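# Three arms upright the enclosure in its marked bay

## Task

Set the enclosure upright, resting on its base, inside the marked bay, and never let it spin quickly while doing so. The arm feet are fixed in metres, with facing in degrees counter-clockwise from +x: arm1 at x=-0.96 y=+0.32 z=+0.34 facing +1; arm2 at x=-0.99 y=-0.32 z=+0.38 facing +0; arm3 at x=+0.87 y=+0.00 z=+0.61 facing +178. At the end every arm must release it and back away. It only counts if the enclosure stays in place by itself, not if a robot is still holding it there.

## Robot and tools

Setup: three identical i2rt Big YAM arms named arm1, arm2 and arm3. Each has six revolute joints, a two-finger gripper, and a wrist camera that sits above the hand looking toward the fingertips when joints 1 and 6 are zero and the hand is level. Reach is roughly 1.0 m from the joint-1 axis. Two room cameras, cam_high and cam_low, are fixed in the room. A loose object may occasionally get a brief external shove.

Frame: one shared scene frame, origin on the floor, +z up. The foot positions and facings are listed in the task. The hand point lies midway between the fingertips; its z axis runs along the fingers and the fingers close along its y axis. Hand poses depend on each foot's true pose, which is never printed.

Joints, all absolute targets in radians (gripper in metres), with the tolerance counted as arrived:
- joint1_rad -2.879 to 2.879 (±0.045): yaw of the whole arm about its foot, positive counter-clockwise seen from above; 0 extends toward the foot's facing.
- joint2_rad 0 to 3.141 (±0.14): shoulder; 0 has the upper arm roughly level pointing back, larger values raise it and then tip it forward.
- joint3_rad 0 to 3.019 (±0.09): elbow; 0 is fully folded, larger opens it.
- joint4_rad -1.692 to 1.57 (±0.055): hand pitch, positive tilts fingers up.
- joint5_rad -1.57 to 1.57 (±0.03): hand sideways swing, positive toward the arm's right.
- joint6_rad -2.094 to 2.094 (±0.035): hand roll, positive is clockwise viewed from behind the hand.
- gripper_m 0 to 0.093 (±0.003): fingertip gap. Grip force tops out near 50 to 62 N per pad, lower on some units.
Joints move at different speeds, so the hand can sweep a wide path between postures.

Tools:
- execute_actions(actions, cameras): actions is a list holding zero or one action. An action is an object keyed by arm name; each arm takes a "joints" object mapping joint names to absolute targets (not offsets). Example: {"arm1": {"joints": {"gripper_m": 0.05}}, "arm2": {"joints": {"joint1_rad": 0.3}}}. Any subset of arms and joints may appear; all start together and may finish at different moments. An action is capped at 15 s. Omitted joints or arms may keep pushing at earlier targets. An empty list only reports state and images. cameras picks which images come back: names from arm1_cam_wrist, arm2_cam_wrist, arm3_cam_wrist, cam_high, cam_low, or "all"; omitted or null means all, [] means none. Any unknown key, camera name or out-of-range value rejects the whole call and nothing moves.
- wait(seconds): 0 to 10 s with no new command; returns state and images.
- zoom_image(camera, region): enlarges part of that camera's most recent full image; region is [x0, y0, x1, y1] pixels from the top-left, at most 504 by 504.
- finished_scene(scene): closes the given scene (1 or 2) for good after the last command has been held, and reports whether the goal was met. Replying without any tool call also ends things.

Results: each result gives per-robot state, including joint_positions, joint torques, joint_status and on_its_own, then images in the order named on the "pictures" line. joint_status words: "off_target" means the joint stopped short and may still push; "contact_stop" or "time_out" means it now holds where it stopped, though a timed-out joint can keep a target (up to 0.375, 0.375, 0.113, 0.225, 0.075, 0.3 rad away for joints 1 to 6) and move on its own if freed. "joint command not followed", usually with a "cause:" line, means a self/inter-arm collision check blocked that arm's joint targets (its gripper target still runs); affected joints read "not_followed" and may be retried on later actions until given passable targets. on_its_own lists what the call did not command; "held at" is the held target, not the current position. To relieve a pushing joint, command its reported position. Tiny target changes may not move a joint. A load-bearing joint sags. Torques include offsets, scale errors, friction and noise, and are nonzero even unloaded. If a call reports a stop, the remaining motion, wait and finish calls in that same reply are skipped.

Camera intrinsics (OpenCV style): wrist cameras are fisheye 504x504 with fx, fy near 417 and center near (252, 250), D=[-0.03, 0, 0, 0]; cam_high is 896x504 pinhole with radial distortion, fovy 47.303 deg, f 575.394; cam_low is 896x504, fovy 88.665 deg, f 257.942.

Hazards: a forceful squeeze between two robots fails the task and ends the run; a hard collision may too. Nothing in the state reports robot-robot contact, and the collision check can react late and ignores fingers, gripper housings and wrist cameras. Objects touching robots are fine. Arms keep pushing after contact and can push hard, heating motors. At 85 °C a MOTOR HOT warning appears; at 100 °C that arm goes limp (OVER-TEMPERATURE FAULT, joint_status "limit_stop_at_motor_heat"; resend targets afterward). Never drop, slam or spin the enclosure, and never push anything out of the work area or onto the floor. Arms act independently and don't wait for each other. The simulation keeps running while you compose a reply, holding the last command. Shorter robot motion is better.

Each tool is called after "Call:" as name(argument=value, ...) on one line, values as JSON.

## Session

Call:
execute_actions(actions=[])

Scene clock: 0.00 s.
Joint torques (N m, as the arm reports them, + toward a larger angle): no reading
arm1.joint_positions: joint1_rad=+0.039 joint2_rad=+0.588 joint3_rad=+1.392 joint4_rad=-1.272 joint5_rad=-0.183 joint6_rad=+0.305 gripper_m=+0.094
arm1.joint_status: not commanded
arm1.hand: x=-0.7445 y=+0.3576 z=+0.9001 quat_wxyz=(-0.503, -0.062, -0.845, -0.173) (m; scene frame)
arm2.joint_positions: joint1_rad=-0.112 joint2_rad=+0.481 joint3_rad=+1.374 joint4_rad=-1.146 joint5_rad=+0.171 joint6_rad=+0.358 gripper_m=+0.094
arm2.joint_status: not commanded
arm2.hand: x=-0.7959 y=-0.3724 z=+0.9787 quat_wxyz=(-0.613, -0.237, -0.754, -0.005) (m; scene frame)
arm3.joint_positions: joint1_rad=-0.067 joint2_rad=+0.451 joint3_rad=+1.337 joint4_rad=-1.167 joint5_rad=-0.052 joint6_rad=+0.483 gripper_m=+0.095
arm3.joint_status: not commanded
arm3.hand: x=+0.6763 y=+0.0134 z=+1.1890 quat_wxyz=(+0.139, +0.771, -0.215, -0.583) (m; scene frame)
pictures: arm1_cam_wrist, arm2_cam_wrist, arm3_cam_wrist, cam_high, cam_low
Images, in order (width x height): arm1_cam_wrist 504x504, arm2_cam_wrist 504x504, arm3_cam_wrist 504x504, cam_high 896x504, cam_low 896x504.

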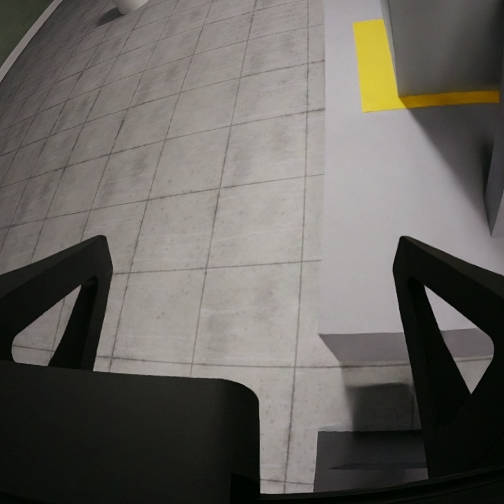

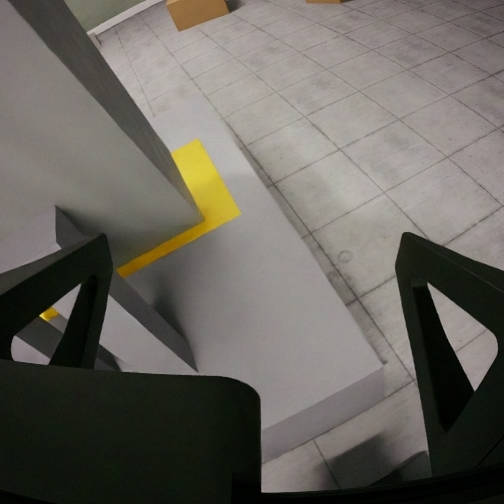

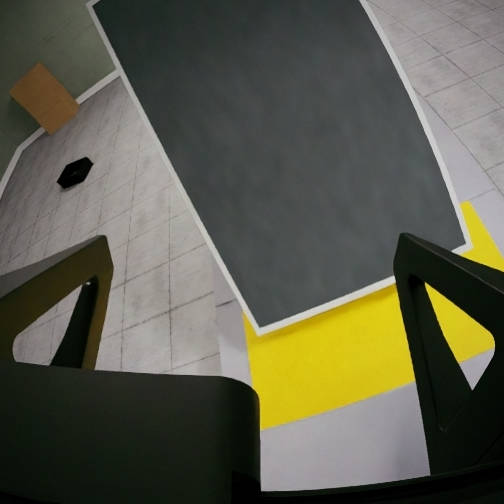

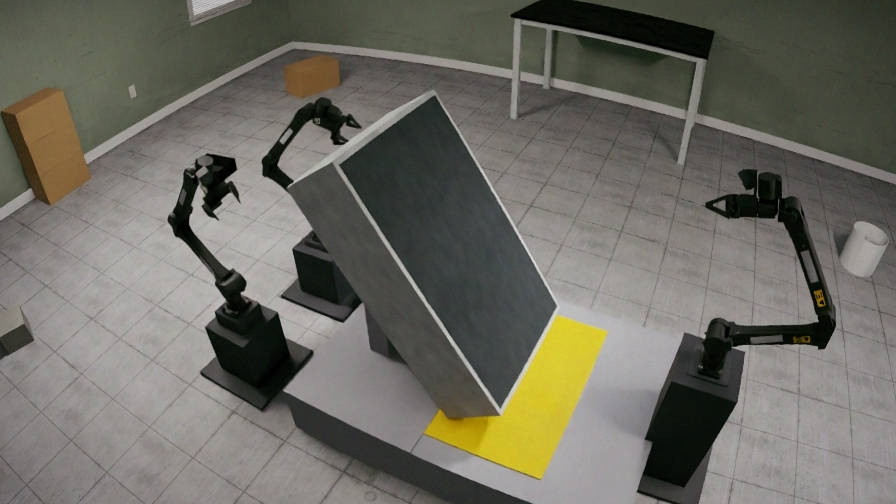

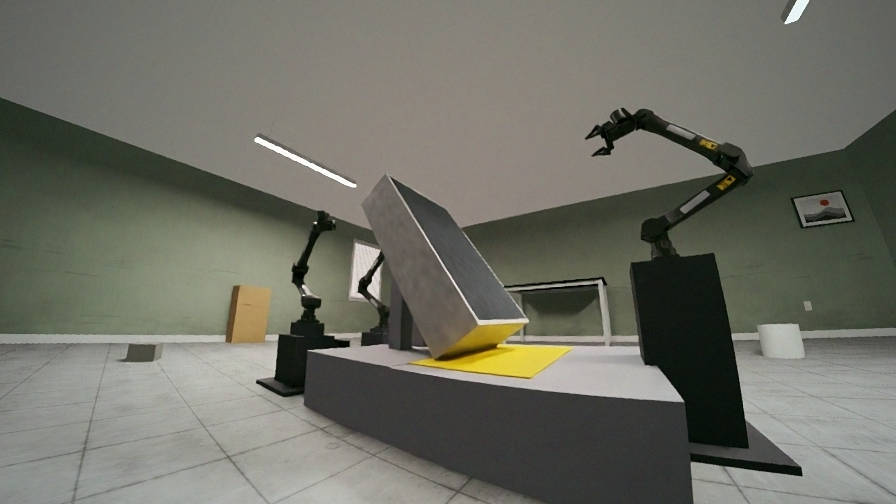

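Call:
zoom_image(camera="cam_high", region=[160, 80, 660, 504])

Call:
zoom_image(camera="cam_low", region=[260, 150, 600, 420])

Region (160, 80, 660, 504) of cam_high's 896x504 image, scaled by 1.008, with more detail than that image has; it fills the top 427 rows of this view, and the rest is white.

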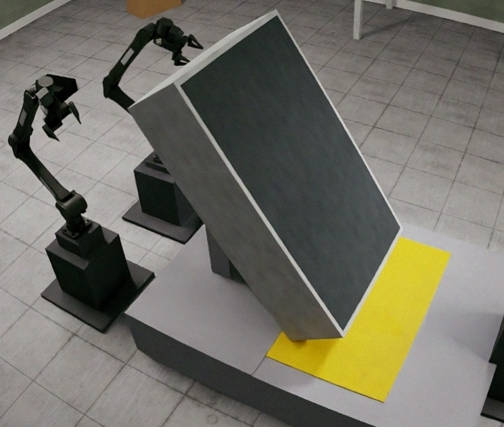

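Region (260, 150, 600, 420) of cam_low's 896x504 image, scaled by 1.482, with more detail than that image has; it fills the top 400 rows of this view, and the rest is white.

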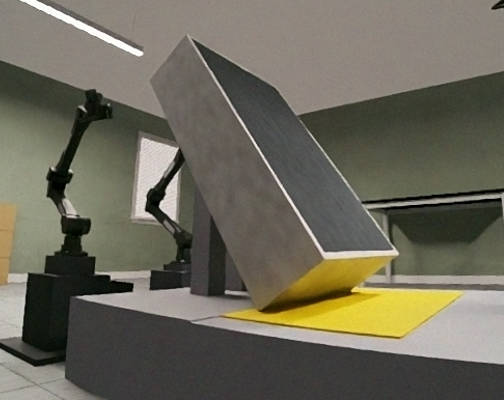

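Call:
execute_actions(actions=[{"arm1":{"joints":{"joint1_rad":0,"joint2_rad":0.3,"joint3_rad":0.8,"joint4_rad":-0.5,"joint5_rad":0,"joint6_rad":0,"gripper_m":0}},"arm2":{"joints":{"joint1_rad":0,"joint2_rad":0.6,"joint3_rad":0.6,"joint4_rad":0,"joint5_rad":0,"joint6_rad":0,"gripper_m":0}},"arm3":{"joints":{"joint1_rad":0.03,"joint2_rad":1.1,"joint3_rad":1.3,"joint4_rad":-0.2,"joint5_rad":0,"joint6_rad":0,"gripper_m":0}}}])

Scene clock: 3.57 s.
Joint torques (N m, as the arm reports them, + toward a larger angle): arm1=[ 0.45  3.97  8.4   2.23  0.17 -0.12] | arm2=[ 0.12 -2.64  9.85  3.05 -0.07 -0.11] | arm3=[ 0.23 -9.13 12.65  2.25  0.13 -0.1 ]
arm1.joint_positions: joint1_rad=+0.006 joint2_rad=+0.297 joint3_rad=+0.784 joint4_rad=-0.519 joint5_rad=-0.004 joint6_rad=+0.017 gripper_m=+0.000
arm1.joint_status: all done
arm1.hand: x=-0.7052 y=+0.3208 z=+0.8145 quat_wxyz=(-0.698, -0.001, -0.716, -0.016) (m; scene frame)
arm2.joint_positions: joint1_rad=-0.007 joint2_rad=+0.611 joint3_rad=+0.605 joint4_rad=-0.023 joint5_rad=+0.003 joint6_rad=+0.013 gripper_m=+0.000
arm2.joint_status: all done
arm2.hand: x=-0.6058 y=-0.3262 z=+0.7692 quat_wxyz=(-0.695, -0.011, -0.719, +0.002) (m; scene frame)
arm3.joint_positions: joint1_rad=+0.024 joint2_rad=+1.107 joint3_rad=+1.284 joint4_rad=-0.222 joint5_rad=-0.005 joint6_rad=+0.009 gripper_m=+0.001
arm3.joint_status: all done
arm3.hand: x=+0.3299 y=+0.0052 z=+1.1592 quat_wxyz=(+0.006, +0.724, -0.005, -0.690) (m; scene frame)
pictures: arm1_cam_wrist, arm2_cam_wrist, arm3_cam_wrist, cam_high, cam_low
Images, in order (width x height): arm1_cam_wrist 504x504, arm2_cam_wrist 504x504, arm3_cam_wrist 504x504, cam_high 896x504, cam_low 896x504.

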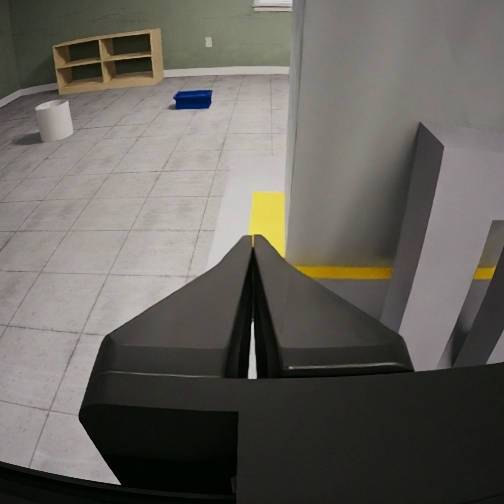

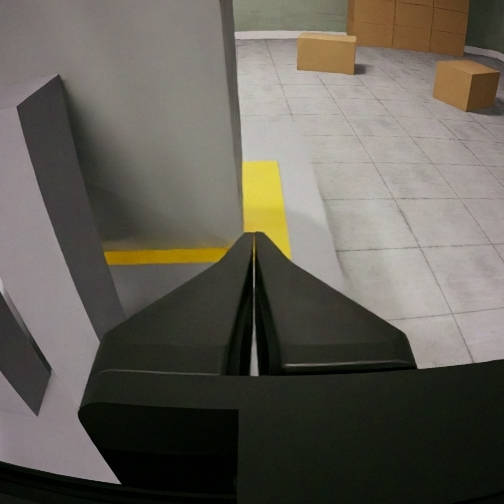

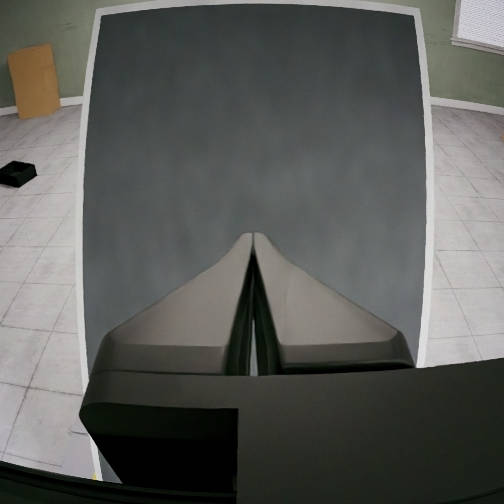

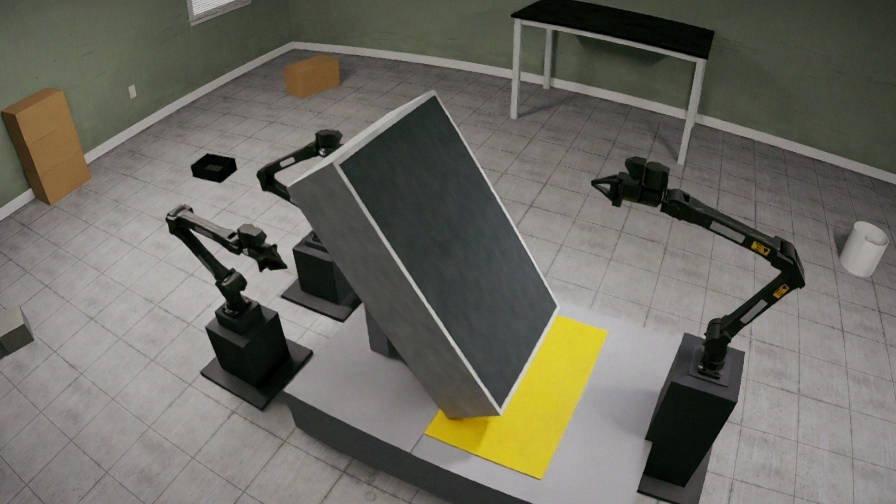

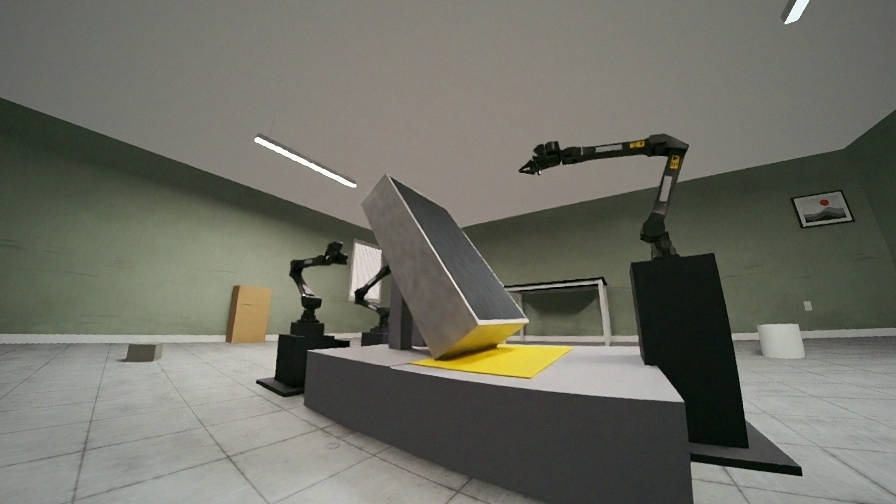

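Call:
execute_actions(actions=[{"arm1":{"joints":{"joint1_rad":-0.29,"joint2_rad":1.03,"joint3_rad":0.8,"joint4_rad":0.69}},"arm2":{"joints":{"joint1_rad":0.18,"joint2_rad":1.09,"joint3_rad":0.73,"joint4_rad":0.81}},"arm3":{"joints":{"joint2_rad":1.3,"joint3_rad":1.3,"joint4_rad":0}}}])

Scene clock: 11.47 s.
Joint torques (N m, as the arm reports them, + toward a larger angle): arm1=[ 0.83 -3.89  8.89  1.81  0.13 -0.11] | arm2=[-0.23 -6.07 12.93  2.67 -0.02 -0.12] | arm3=[  0.32 -13.64  12.69   2.26   0.15  -0.16]
arm1.joint_positions: joint1_rad=-0.288 joint2_rad=+1.032 joint3_rad=+0.784 joint4_rad=+0.673 joint5_rad=-0.002 joint6_rad=+0.016 gripper_m=+0.000
arm1.joint_status: all done
arm1.hand: x=-0.5064 y=+0.1846 z=+0.8358 quat_wxyz=(-0.835, -0.082, -0.534, +0.106) (m; scene frame)
arm2.joint_positions: joint1_rad=+0.177 joint2_rad=+1.088 joint3_rad=+0.676 joint4_rad=+0.788 joint5_rad=+0.001 joint6_rad=+0.012 gripper_m=+0.000
arm2.joint_status: all done
arm2.hand: x=-0.5059 y=-0.2386 z=+0.8095 quat_wxyz=(-0.822, +0.044, -0.562, -0.075) (m; scene frame)
arm3.joint_positions: joint1_rad=+0.024 joint2_rad=+1.314 joint3_rad=+1.284 joint4_rad=-0.022 joint5_rad=-0.005 joint6_rad=+0.009 gripper_m=+0.001
arm3.joint_status: all done
arm3.hand: x=+0.2464 y=+0.0050 z=+1.0928 quat_wxyz=(+0.006, +0.727, -0.005, -0.687) (m; scene frame)
pictures: arm1_cam_wrist, arm2_cam_wrist, arm3_cam_wrist, cam_high, cam_low
Images, in order (width x height): arm1_cam_wrist 504x504, arm2_cam_wrist 504x504, arm3_cam_wrist 504x504, cam_high 896x504, cam_low 896x504.

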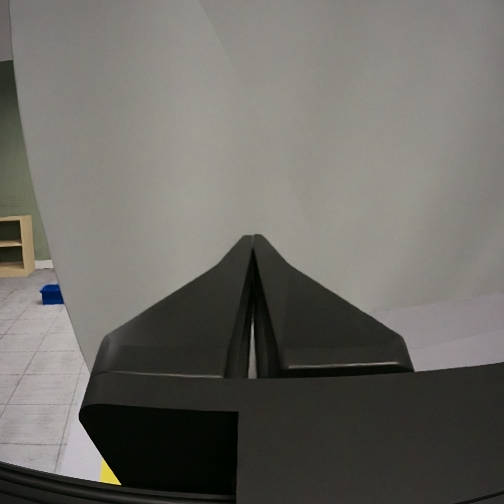

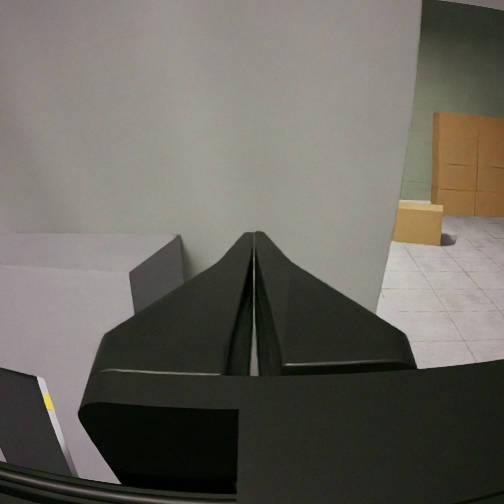

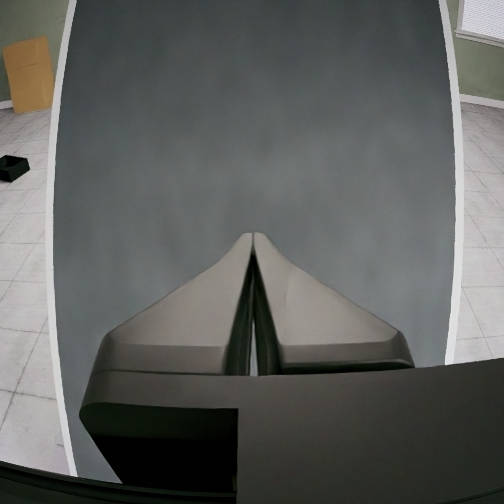

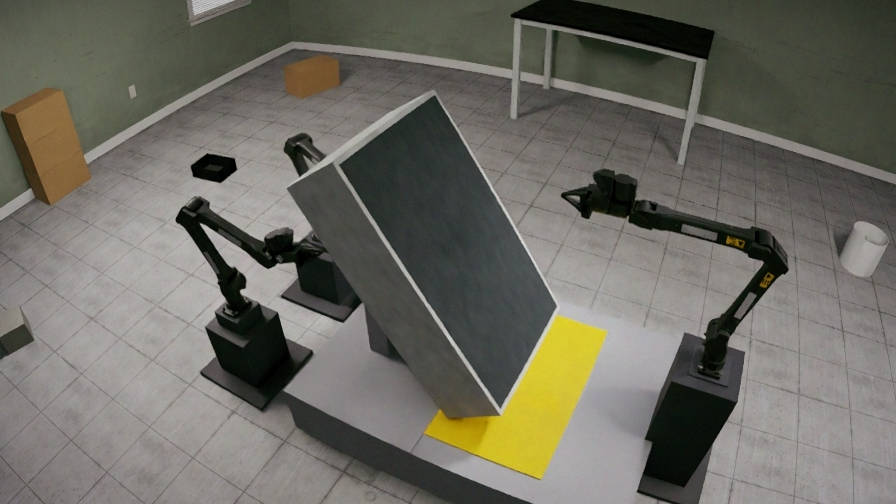

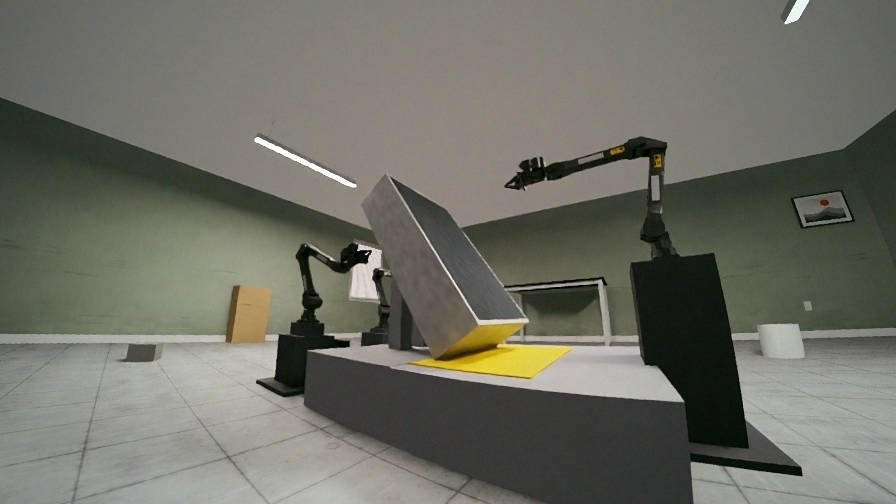

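Call:
execute_actions(actions=[{"arm1":{"joints":{"joint1_rad":-0.2,"joint2_rad":1.19,"joint3_rad":1.06,"joint4_rad":0.62}},"arm2":{"joints":{"joint1_rad":0.18,"joint2_rad":1.255,"joint3_rad":1.05,"joint4_rad":0.73}}}])

Scene clock: 13.03 s.
Joint torques (N m, as the arm reports them, + toward a larger angle): arm1=[ 0.73 -6.91 11.55  1.18  0.1  -0.11] | arm2=[-0.11 -8.92 13.07  1.25 -0.01 -0.12] | arm3=[ -0.46 -14.72  12.5    2.2    0.09  -0.13]
arm1.joint_positions: joint1_rad=-0.197 joint2_rad=+1.203 joint3_rad=+1.005 joint4_rad=+0.620 joint5_rad=-0.001 joint6_rad=+0.016 gripper_m=+0.000
arm1.joint_status: all done
arm1.hand: x=-0.4303 y=+0.2145 z=+0.8730 quat_wxyz=(-0.839, -0.058, -0.537, +0.068) (m; scene frame)
arm2.joint_positions: joint1_rad=+0.177 joint2_rad=+1.258 joint3_rad=+0.999 joint4_rad=+0.738 joint5_rad=+0.001 joint6_rad=+0.012 gripper_m=+0.000
arm2.joint_status: all done
arm2.hand: x=-0.4341 y=-0.2263 z=+0.9020 quat_wxyz=(-0.850, +0.040, -0.519, -0.077) (m; scene frame)
arm3.joint_positions: joint1_rad=+0.024 joint2_rad=+1.314 joint3_rad=+1.284 joint4_rad=-0.022 joint5_rad=-0.005 joint6_rad=+0.009 gripper_m=+0.001
arm3.joint_status: not commanded
arm3.hand: x=+0.2464 y=+0.0050 z=+1.0928 quat_wxyz=(+0.006, +0.727, -0.005, -0.687) (m; scene frame)
pictures: arm1_cam_wrist, arm2_cam_wrist, arm3_cam_wrist, cam_high, cam_low
Images, in order (width x height): arm1_cam_wrist 504x504, arm2_cam_wrist 504x504, arm3_cam_wrist 504x504, cam_high 896x504, cam_low 896x504.

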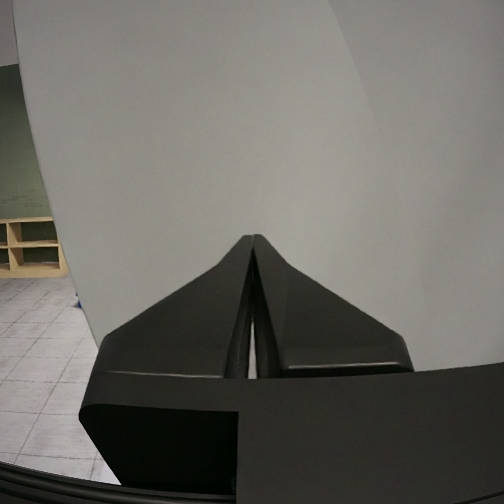

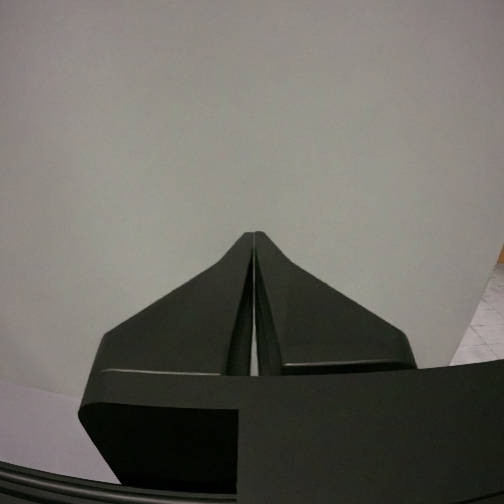

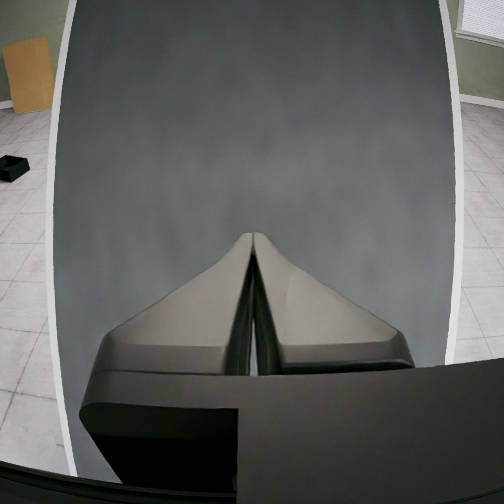

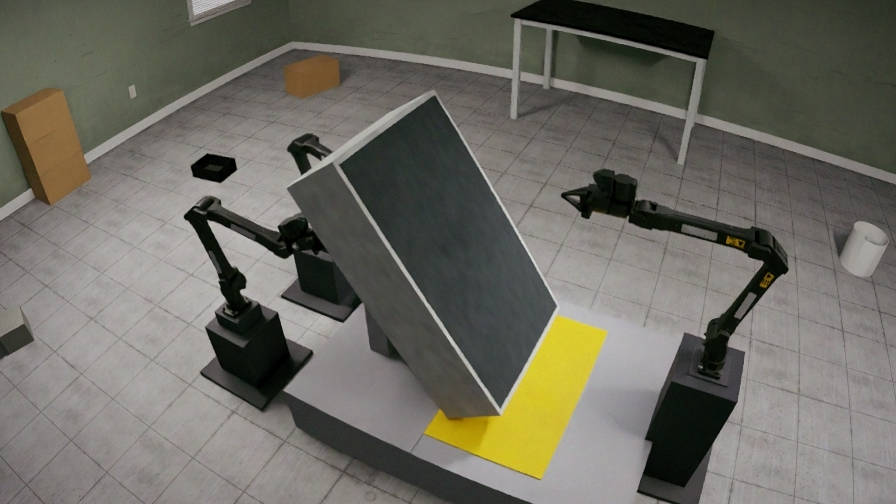

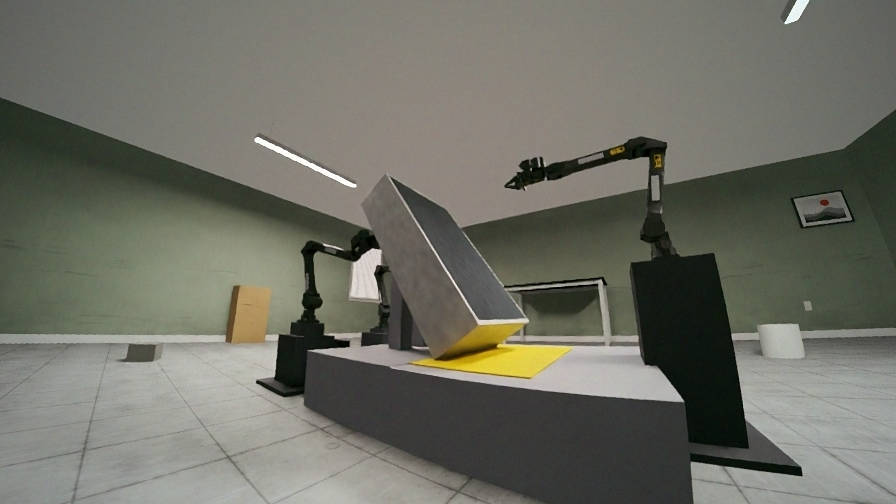

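Call:
execute_actions(actions=[{"arm1":{"joints":{"joint1_rad":-0.19,"joint2_rad":1.28,"joint3_rad":1.20,"joint4_rad":0.59}},"arm2":{"joints":{"joint1_rad":0.17,"joint2_rad":1.34,"joint3_rad":1.16,"joint4_rad":0.69}}}], cameras=["cam_high","cam_low","arm1_cam_wrist","arm2_cam_wrist"])

Scene clock: 15.40 s.
Joint torques (N m, as the arm reports them, + toward a larger angle): arm1=[ 1.44 -3.85 15.6   1.01  0.09 -0.11] | arm2=[-0.6  -4.5  17.43  0.61  0.1  -0.1 ] | arm3=[ -0.15 -14.17  12.73   2.17   0.16  -0.11]
arm1.joint_positions: joint1_rad=-0.197 joint2_rad=+1.238 joint3_rad=+1.069 joint4_rad=+0.595 joint5_rad=-0.001 joint6_rad=+0.016 gripper_m=+0.000
arm1.joint_status: joint3_rad time_out (moved +0.064 of +0.195); the others done
arm1.on_its_own: joint3_rad reads +1.069 and still pushes toward +1.182 since a time_out
arm1.hand: x=-0.4155 y=+0.2116 z=+0.8867 quat_wxyz=(-0.839, -0.058, -0.536, +0.068) (m; scene frame)
arm2.joint_positions: joint1_rad=+0.177 joint2_rad=+1.276 joint3_rad=+1.019 joint4_rad=+0.714 joint5_rad=-0.001 joint6_rad=+0.011 gripper_m=+0.000
arm2.joint_status: joint3_rad time_out (moved +0.020 of +0.161); the others done
arm2.on_its_own: joint3_rad reads +1.019 and still pushes toward +1.132 since a time_out
arm2.hand: x=-0.4248 y=-0.2243 z=+0.8986 quat_wxyz=(-0.844, +0.042, -0.528, -0.077) (m; scene frame)
arm3.joint_positions: joint1_rad=+0.024 joint2_rad=+1.314 joint3_rad=+1.284 joint4_rad=-0.022 joint5_rad=-0.005 joint6_rad=+0.009 gripper_m=+0.001
arm3.joint_status: not commanded
arm3.hand: x=+0.2464 y=+0.0050 z=+1.0928 quat_wxyz=(+0.006, +0.727, -0.005, -0.687) (m; scene frame)
pictures: arm1_cam_wrist, arm2_cam_wrist, cam_high, cam_low
Images, in order (width x height): arm1_cam_wrist 504x504, arm2_cam_wrist 504x504, cam_high 896x504, cam_low 896x504.

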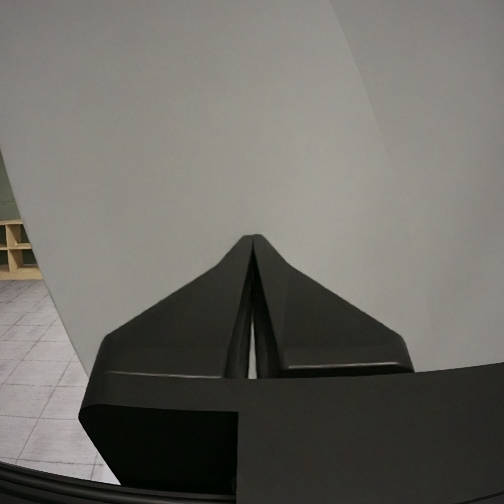

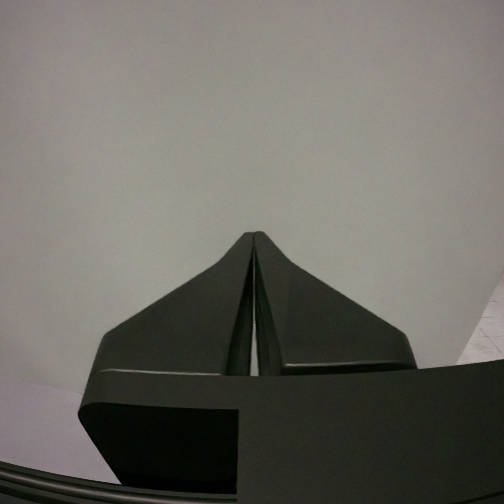

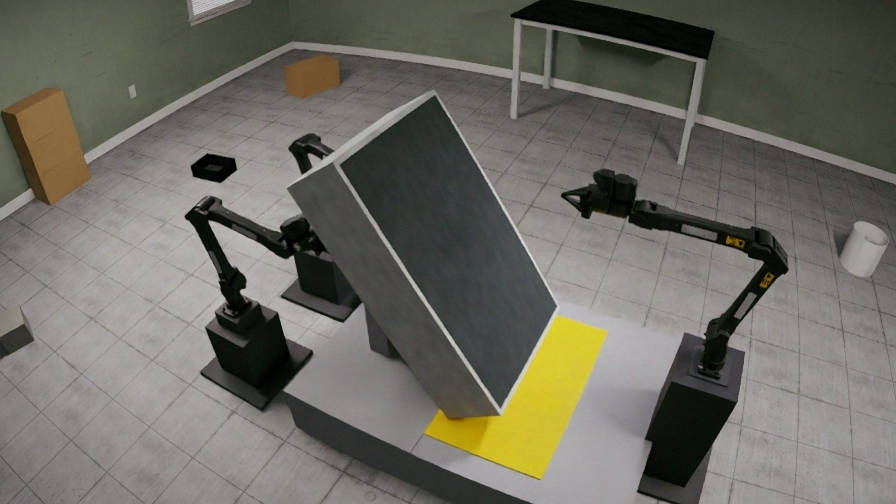

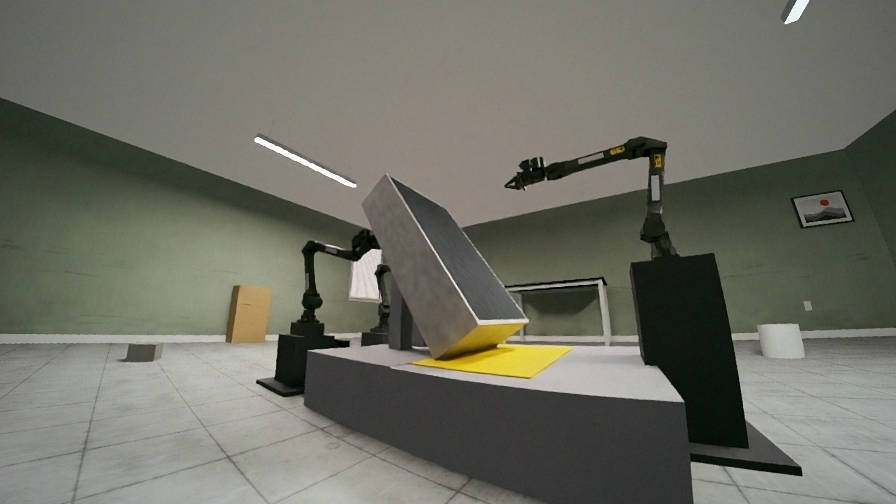

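Call:
execute_actions(actions=[{"arm1":{"joints":{"joint1_rad":-0.19,"joint2_rad":1.36,"joint3_rad":1.32,"joint4_rad":0.54}},"arm2":{"joints":{"joint1_rad":0.17,"joint2_rad":1.42,"joint3_rad":1.29,"joint4_rad":0.64}},"arm3":{"joints":{"joint2_rad":1.95,"joint3_rad":2.03,"joint4_rad":0}}}], cameras=["cam_high","cam_low"])

Scene clock: 18.30 s.
Joint torques (N m, as the arm reports them, + toward a larger angle): arm1=[ 0.77 -6.73 14.44  1.08  0.21 -0.11] | arm2=[-0.38 -6.3  17.53  0.54 -0.23 -0.1 ] | arm3=[ -0.21 -23.94  15.83   1.87   0.15  -0.17]
arm1.joint_positions: joint1_rad=-0.186 joint2_rad=+1.338 joint3_rad=+1.225 joint4_rad=+0.543 joint5_rad=-0.005 joint6_rad=+0.015 gripper_m=+0.000
arm1.joint_status: joint3_rad time_out (moved +0.156 of +0.251); the others done
arm1.on_its_own: joint3_rad reads +1.225 and still pushes toward +1.320 since a time_out
arm1.hand: x=-0.3742 y=+0.2106 z=+0.9132 quat_wxyz=(-0.841, -0.053, -0.535, +0.063) (m; scene frame)
arm2.joint_positions: joint1_rad=+0.169 joint2_rad=+1.366 joint3_rad=+1.169 joint4_rad=+0.666 joint5_rad=+0.006 joint6_rad=+0.011 gripper_m=+0.000
arm2.joint_status: joint3_rad time_out (moved +0.150 of +0.271); the others done
arm2.on_its_own: joint3_rad reads +1.169 and still pushes toward +1.281 since a time_out
arm2.hand: x=-0.3858 y=-0.2241 z=+0.9258 quat_wxyz=(-0.848, +0.037, -0.524, -0.072) (m; scene frame)
arm3.joint_positions: joint1_rad=+0.024 joint2_rad=+1.963 joint3_rad=+1.981 joint4_rad=-0.016 joint5_rad=-0.005 joint6_rad=+0.009 gripper_m=+0.001
arm3.joint_status: all done
arm3.hand: x=+0.0080 y=+0.0055 z=+1.0636 quat_wxyz=(+0.006, +0.708, -0.005, -0.706) (m; scene frame)
pictures: cam_high, cam_low
Images, in order (width x height): cam_high 896x504, cam_low 896x504.

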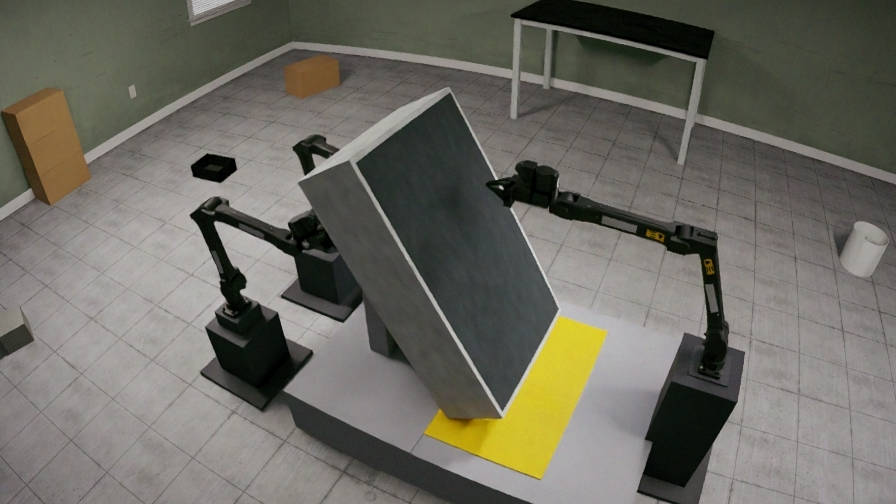

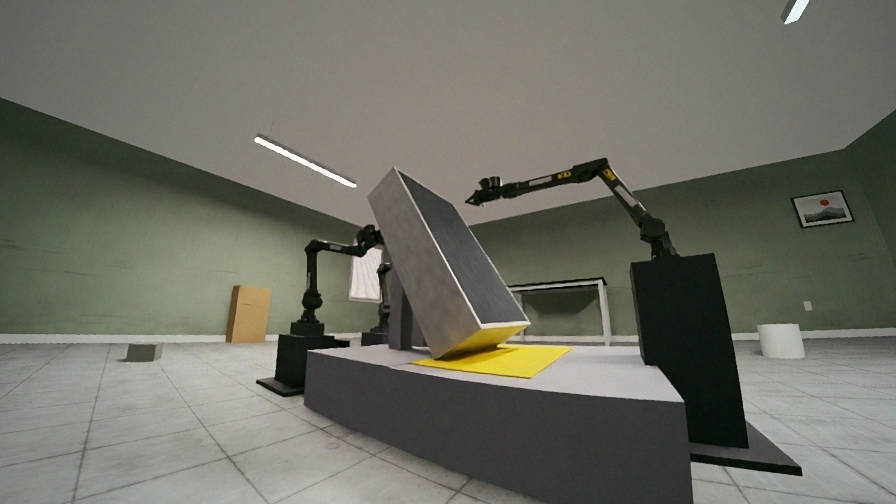

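Call:
execute_actions(actions=[{"arm1":{"joints":{"joint1_rad":-0.18,"joint2_rad":1.46,"joint3_rad":1.49,"joint4_rad":0.43}},"arm2":{"joints":{"joint1_rad":0.16,"joint2_rad":1.49,"joint3_rad":1.45,"joint4_rad":0.51}}}], cameras=["cam_high","cam_low"])

Scene clock: 21.07 s.
Joint torques (N m, as the arm reports them, + toward a larger angle): arm1=[ 0.69 -8.57 13.13  1.09  0.23 -0.1 ] | arm2=[-0.04 -9.29 16.81  0.95 -0.26 -0.11] | arm3=[ -0.14 -24.96  15.43   2.08   0.21  -0.13]
arm1.joint_positions: joint1_rad=-0.176 joint2_rad=+1.446 joint3_rad=+1.415 joint4_rad=+0.433 joint5_rad=-0.005 joint6_rad=+0.015 gripper_m=+0.000
arm1.joint_status: all done
arm1.hand: x=-0.3276 y=+0.2090 z=+0.9383 quat_wxyz=(-0.834, -0.051, -0.547, +0.058) (m; scene frame)
arm2.joint_positions: joint1_rad=+0.157 joint2_rad=+1.452 joint3_rad=+1.351 joint4_rad=+0.528 joint5_rad=+0.007 joint6_rad=+0.011 gripper_m=+0.000
arm2.joint_status: joint3_rad time_out (moved +0.183 of +0.281); the others done
arm2.on_its_own: joint3_rad reads +1.351 and still pushes toward +1.450 since a time_out
arm2.hand: x=-0.3424 y=-0.2246 z=+0.9528 quat_wxyz=(-0.838, +0.035, -0.541, -0.066) (m; scene frame)
arm3.joint_positions: joint1_rad=+0.024 joint2_rad=+1.963 joint3_rad=+1.981 joint4_rad=-0.016 joint5_rad=-0.005 joint6_rad=+0.009 gripper_m=+0.001
arm3.joint_status: not commanded
arm3.hand: x=+0.0080 y=+0.0055 z=+1.0636 quat_wxyz=(+0.006, +0.708, -0.005, -0.706) (m; scene frame)
pictures: cam_high, cam_low
Images, in order (width x height): cam_high 896x504, cam_low 896x504.

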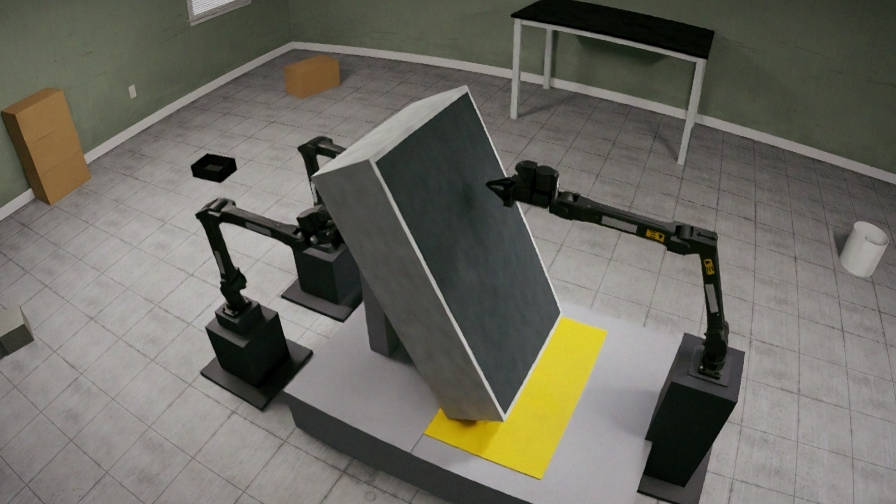

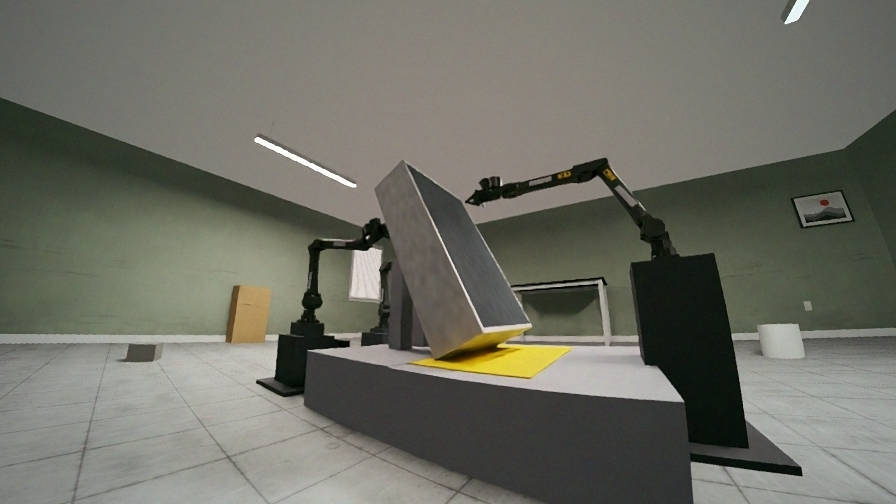

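Call:
execute_actions(actions=[{"arm1":{"joints":{"joint1_rad":-0.17,"joint2_rad":1.56,"joint3_rad":1.66,"joint4_rad":0.34}},"arm2":{"joints":{"joint1_rad":0.15,"joint2_rad":1.585,"joint3_rad":1.6,"joint4_rad":0.425}}}], cameras=["cam_high","cam_low","arm3_cam_wrist"])

Scene clock: 22.87 s.
Joint torques (N m, as the arm reports them, + toward a larger angle): arm1=[  0.99 -10.46  12.47   1.17   0.15  -0.11] | arm2=[ -0.25 -11.38  15.48   1.2   -0.11  -0.11] | arm3=[  0.6  -25.05  15.7    1.93   0.13  -0.13]
arm1.joint_positions: joint1_rad=-0.169 joint2_rad=+1.554 joint3_rad=+1.594 joint4_rad=+0.342 joint5_rad=-0.002 joint6_rad=+0.015 gripper_m=+0.000
arm1.joint_status: all done
arm1.hand: x=-0.2844 y=+0.2060 z=+0.9568 quat_wxyz=(-0.828, -0.051, -0.555, +0.056) (m; scene frame)
arm2.joint_positions: joint1_rad=+0.149 joint2_rad=+1.551 joint3_rad=+1.523 joint4_rad=+0.440 joint5_rad=+0.003 joint6_rad=+0.011 gripper_m=+0.000
arm2.joint_status: all done
arm2.hand: x=-0.3007 y=-0.2237 z=+0.9726 quat_wxyz=(-0.833, +0.034, -0.548, -0.063) (m; scene frame)
arm3.joint_positions: joint1_rad=+0.024 joint2_rad=+1.963 joint3_rad=+1.981 joint4_rad=-0.016 joint5_rad=-0.005 joint6_rad=+0.009 gripper_m=+0.001
arm3.joint_status: not commanded
arm3.hand: x=+0.0080 y=+0.0055 z=+1.0636 quat_wxyz=(+0.006, +0.708, -0.005, -0.706) (m; scene frame)
pictures: arm3_cam_wrist, cam_high, cam_low
Images, in order (width x height): arm3_cam_wrist 504x504, cam_high 896x504, cam_low 896x504.

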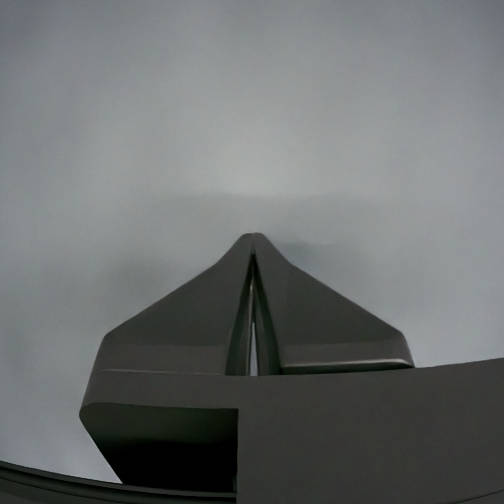

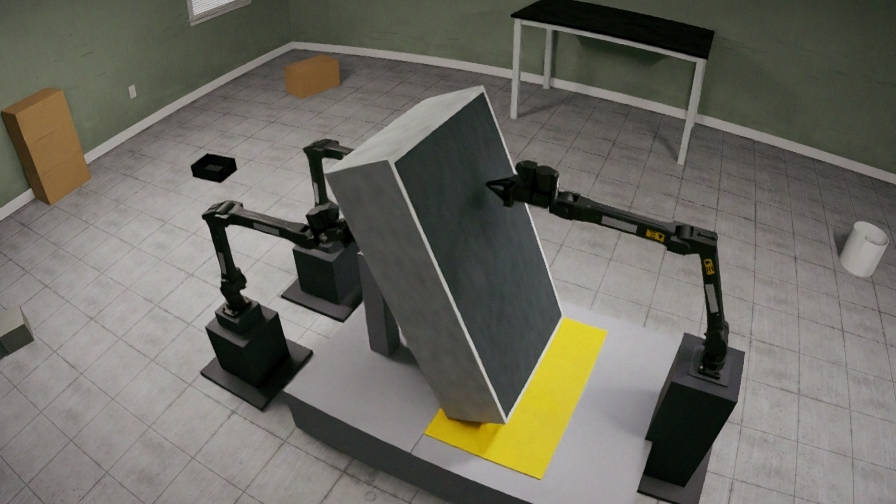

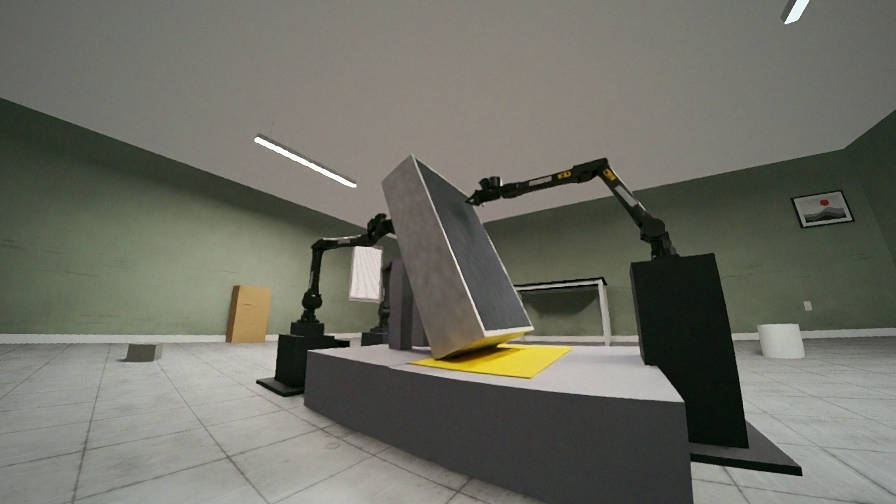

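Call:
execute_actions(actions=[{"arm1":{"joints":{"joint1_rad":-0.165,"joint2_rad":1.655,"joint3_rad":1.82,"joint4_rad":0.26}},"arm2":{"joints":{"joint1_rad":0.143,"joint2_rad":1.685,"joint3_rad":1.765,"joint4_rad":0.345}}}], cameras=["cam_high","cam_low","arm3_cam_wrist"])

Scene clock: 25.67 s.
Joint torques (N m, as the arm reports them, + toward a larger angle): arm1=[  1.03 -11.87  12.48   1.15   0.15  -0.1 ] | arm2=[ -0.66 -13.23  14.91   1.66  -0.02  -0.09] | arm3=[ -0.36 -24.87  15.3    2.1    0.16  -0.09]
arm1.joint_positions: joint1_rad=-0.165 joint2_rad=+1.650 joint3_rad=+1.754 joint4_rad=+0.263 joint5_rad=-0.003 joint6_rad=+0.015 gripper_m=+0.000
arm1.joint_status: all done
arm1.hand: x=-0.2491 y=+0.2032 z=+0.9707 quat_wxyz=(-0.824, -0.050, -0.561, +0.054) (m; scene frame)
arm2.joint_positions: joint1_rad=+0.143 joint2_rad=+1.664 joint3_rad=+1.696 joint4_rad=+0.348 joint5_rad=+0.001 joint6_rad=+0.011 gripper_m=+0.000
arm2.joint_status: all done
arm2.hand: x=-0.2551 y=-0.2213 z=+0.9789 quat_wxyz=(-0.825, +0.034, -0.561, -0.060) (m; scene frame)
arm3.joint_positions: joint1_rad=+0.024 joint2_rad=+1.962 joint3_rad=+1.982 joint4_rad=-0.016 joint5_rad=-0.005 joint6_rad=+0.009 gripper_m=+0.001
arm3.joint_status: not commanded
arm3.hand: x=+0.0084 y=+0.0055 z=+1.0653 quat_wxyz=(+0.006, +0.707, -0.005, -0.707) (m; scene frame)
pictures: arm3_cam_wrist, cam_high, cam_low
Images, in order (width x height): arm3_cam_wrist 504x504, cam_high 896x504, cam_low 896x504.

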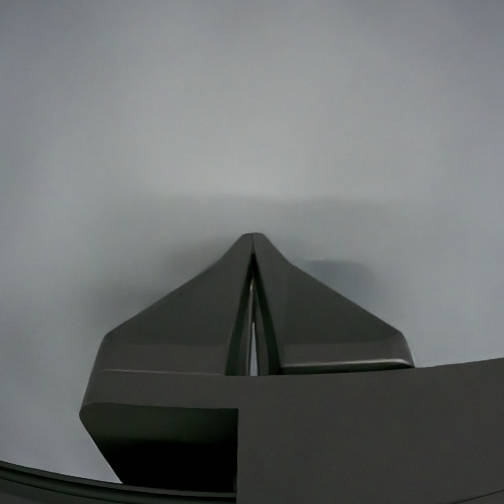

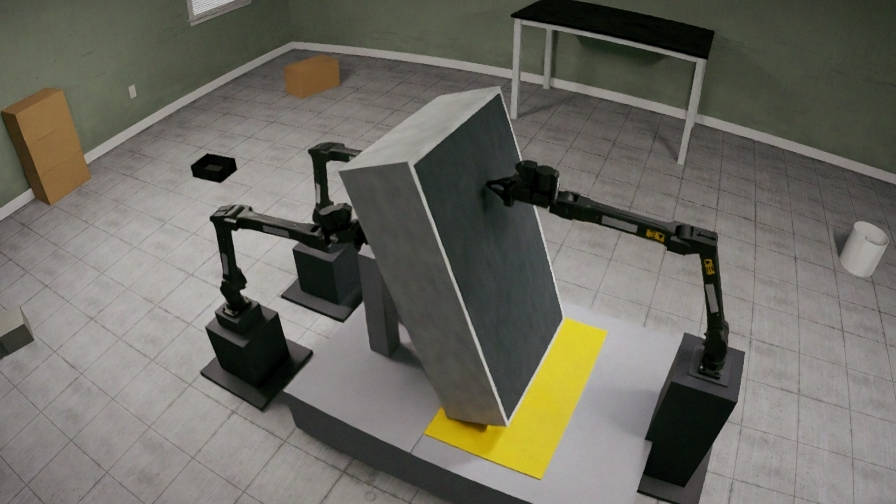

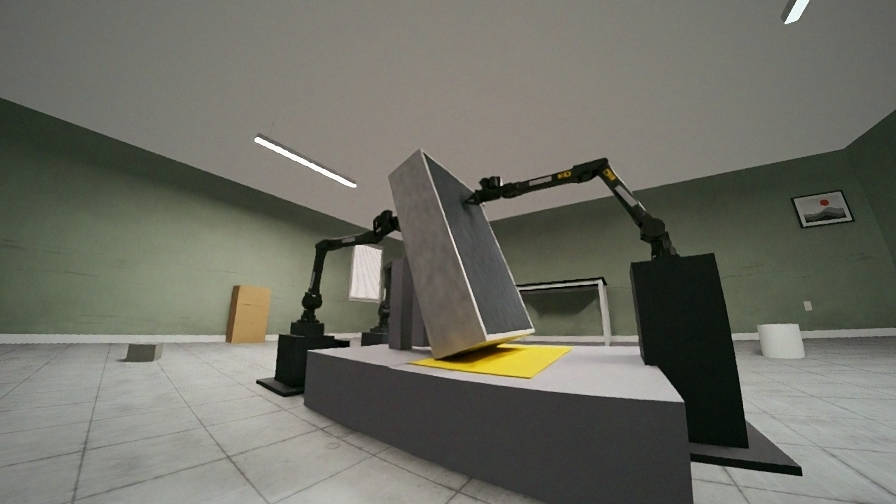

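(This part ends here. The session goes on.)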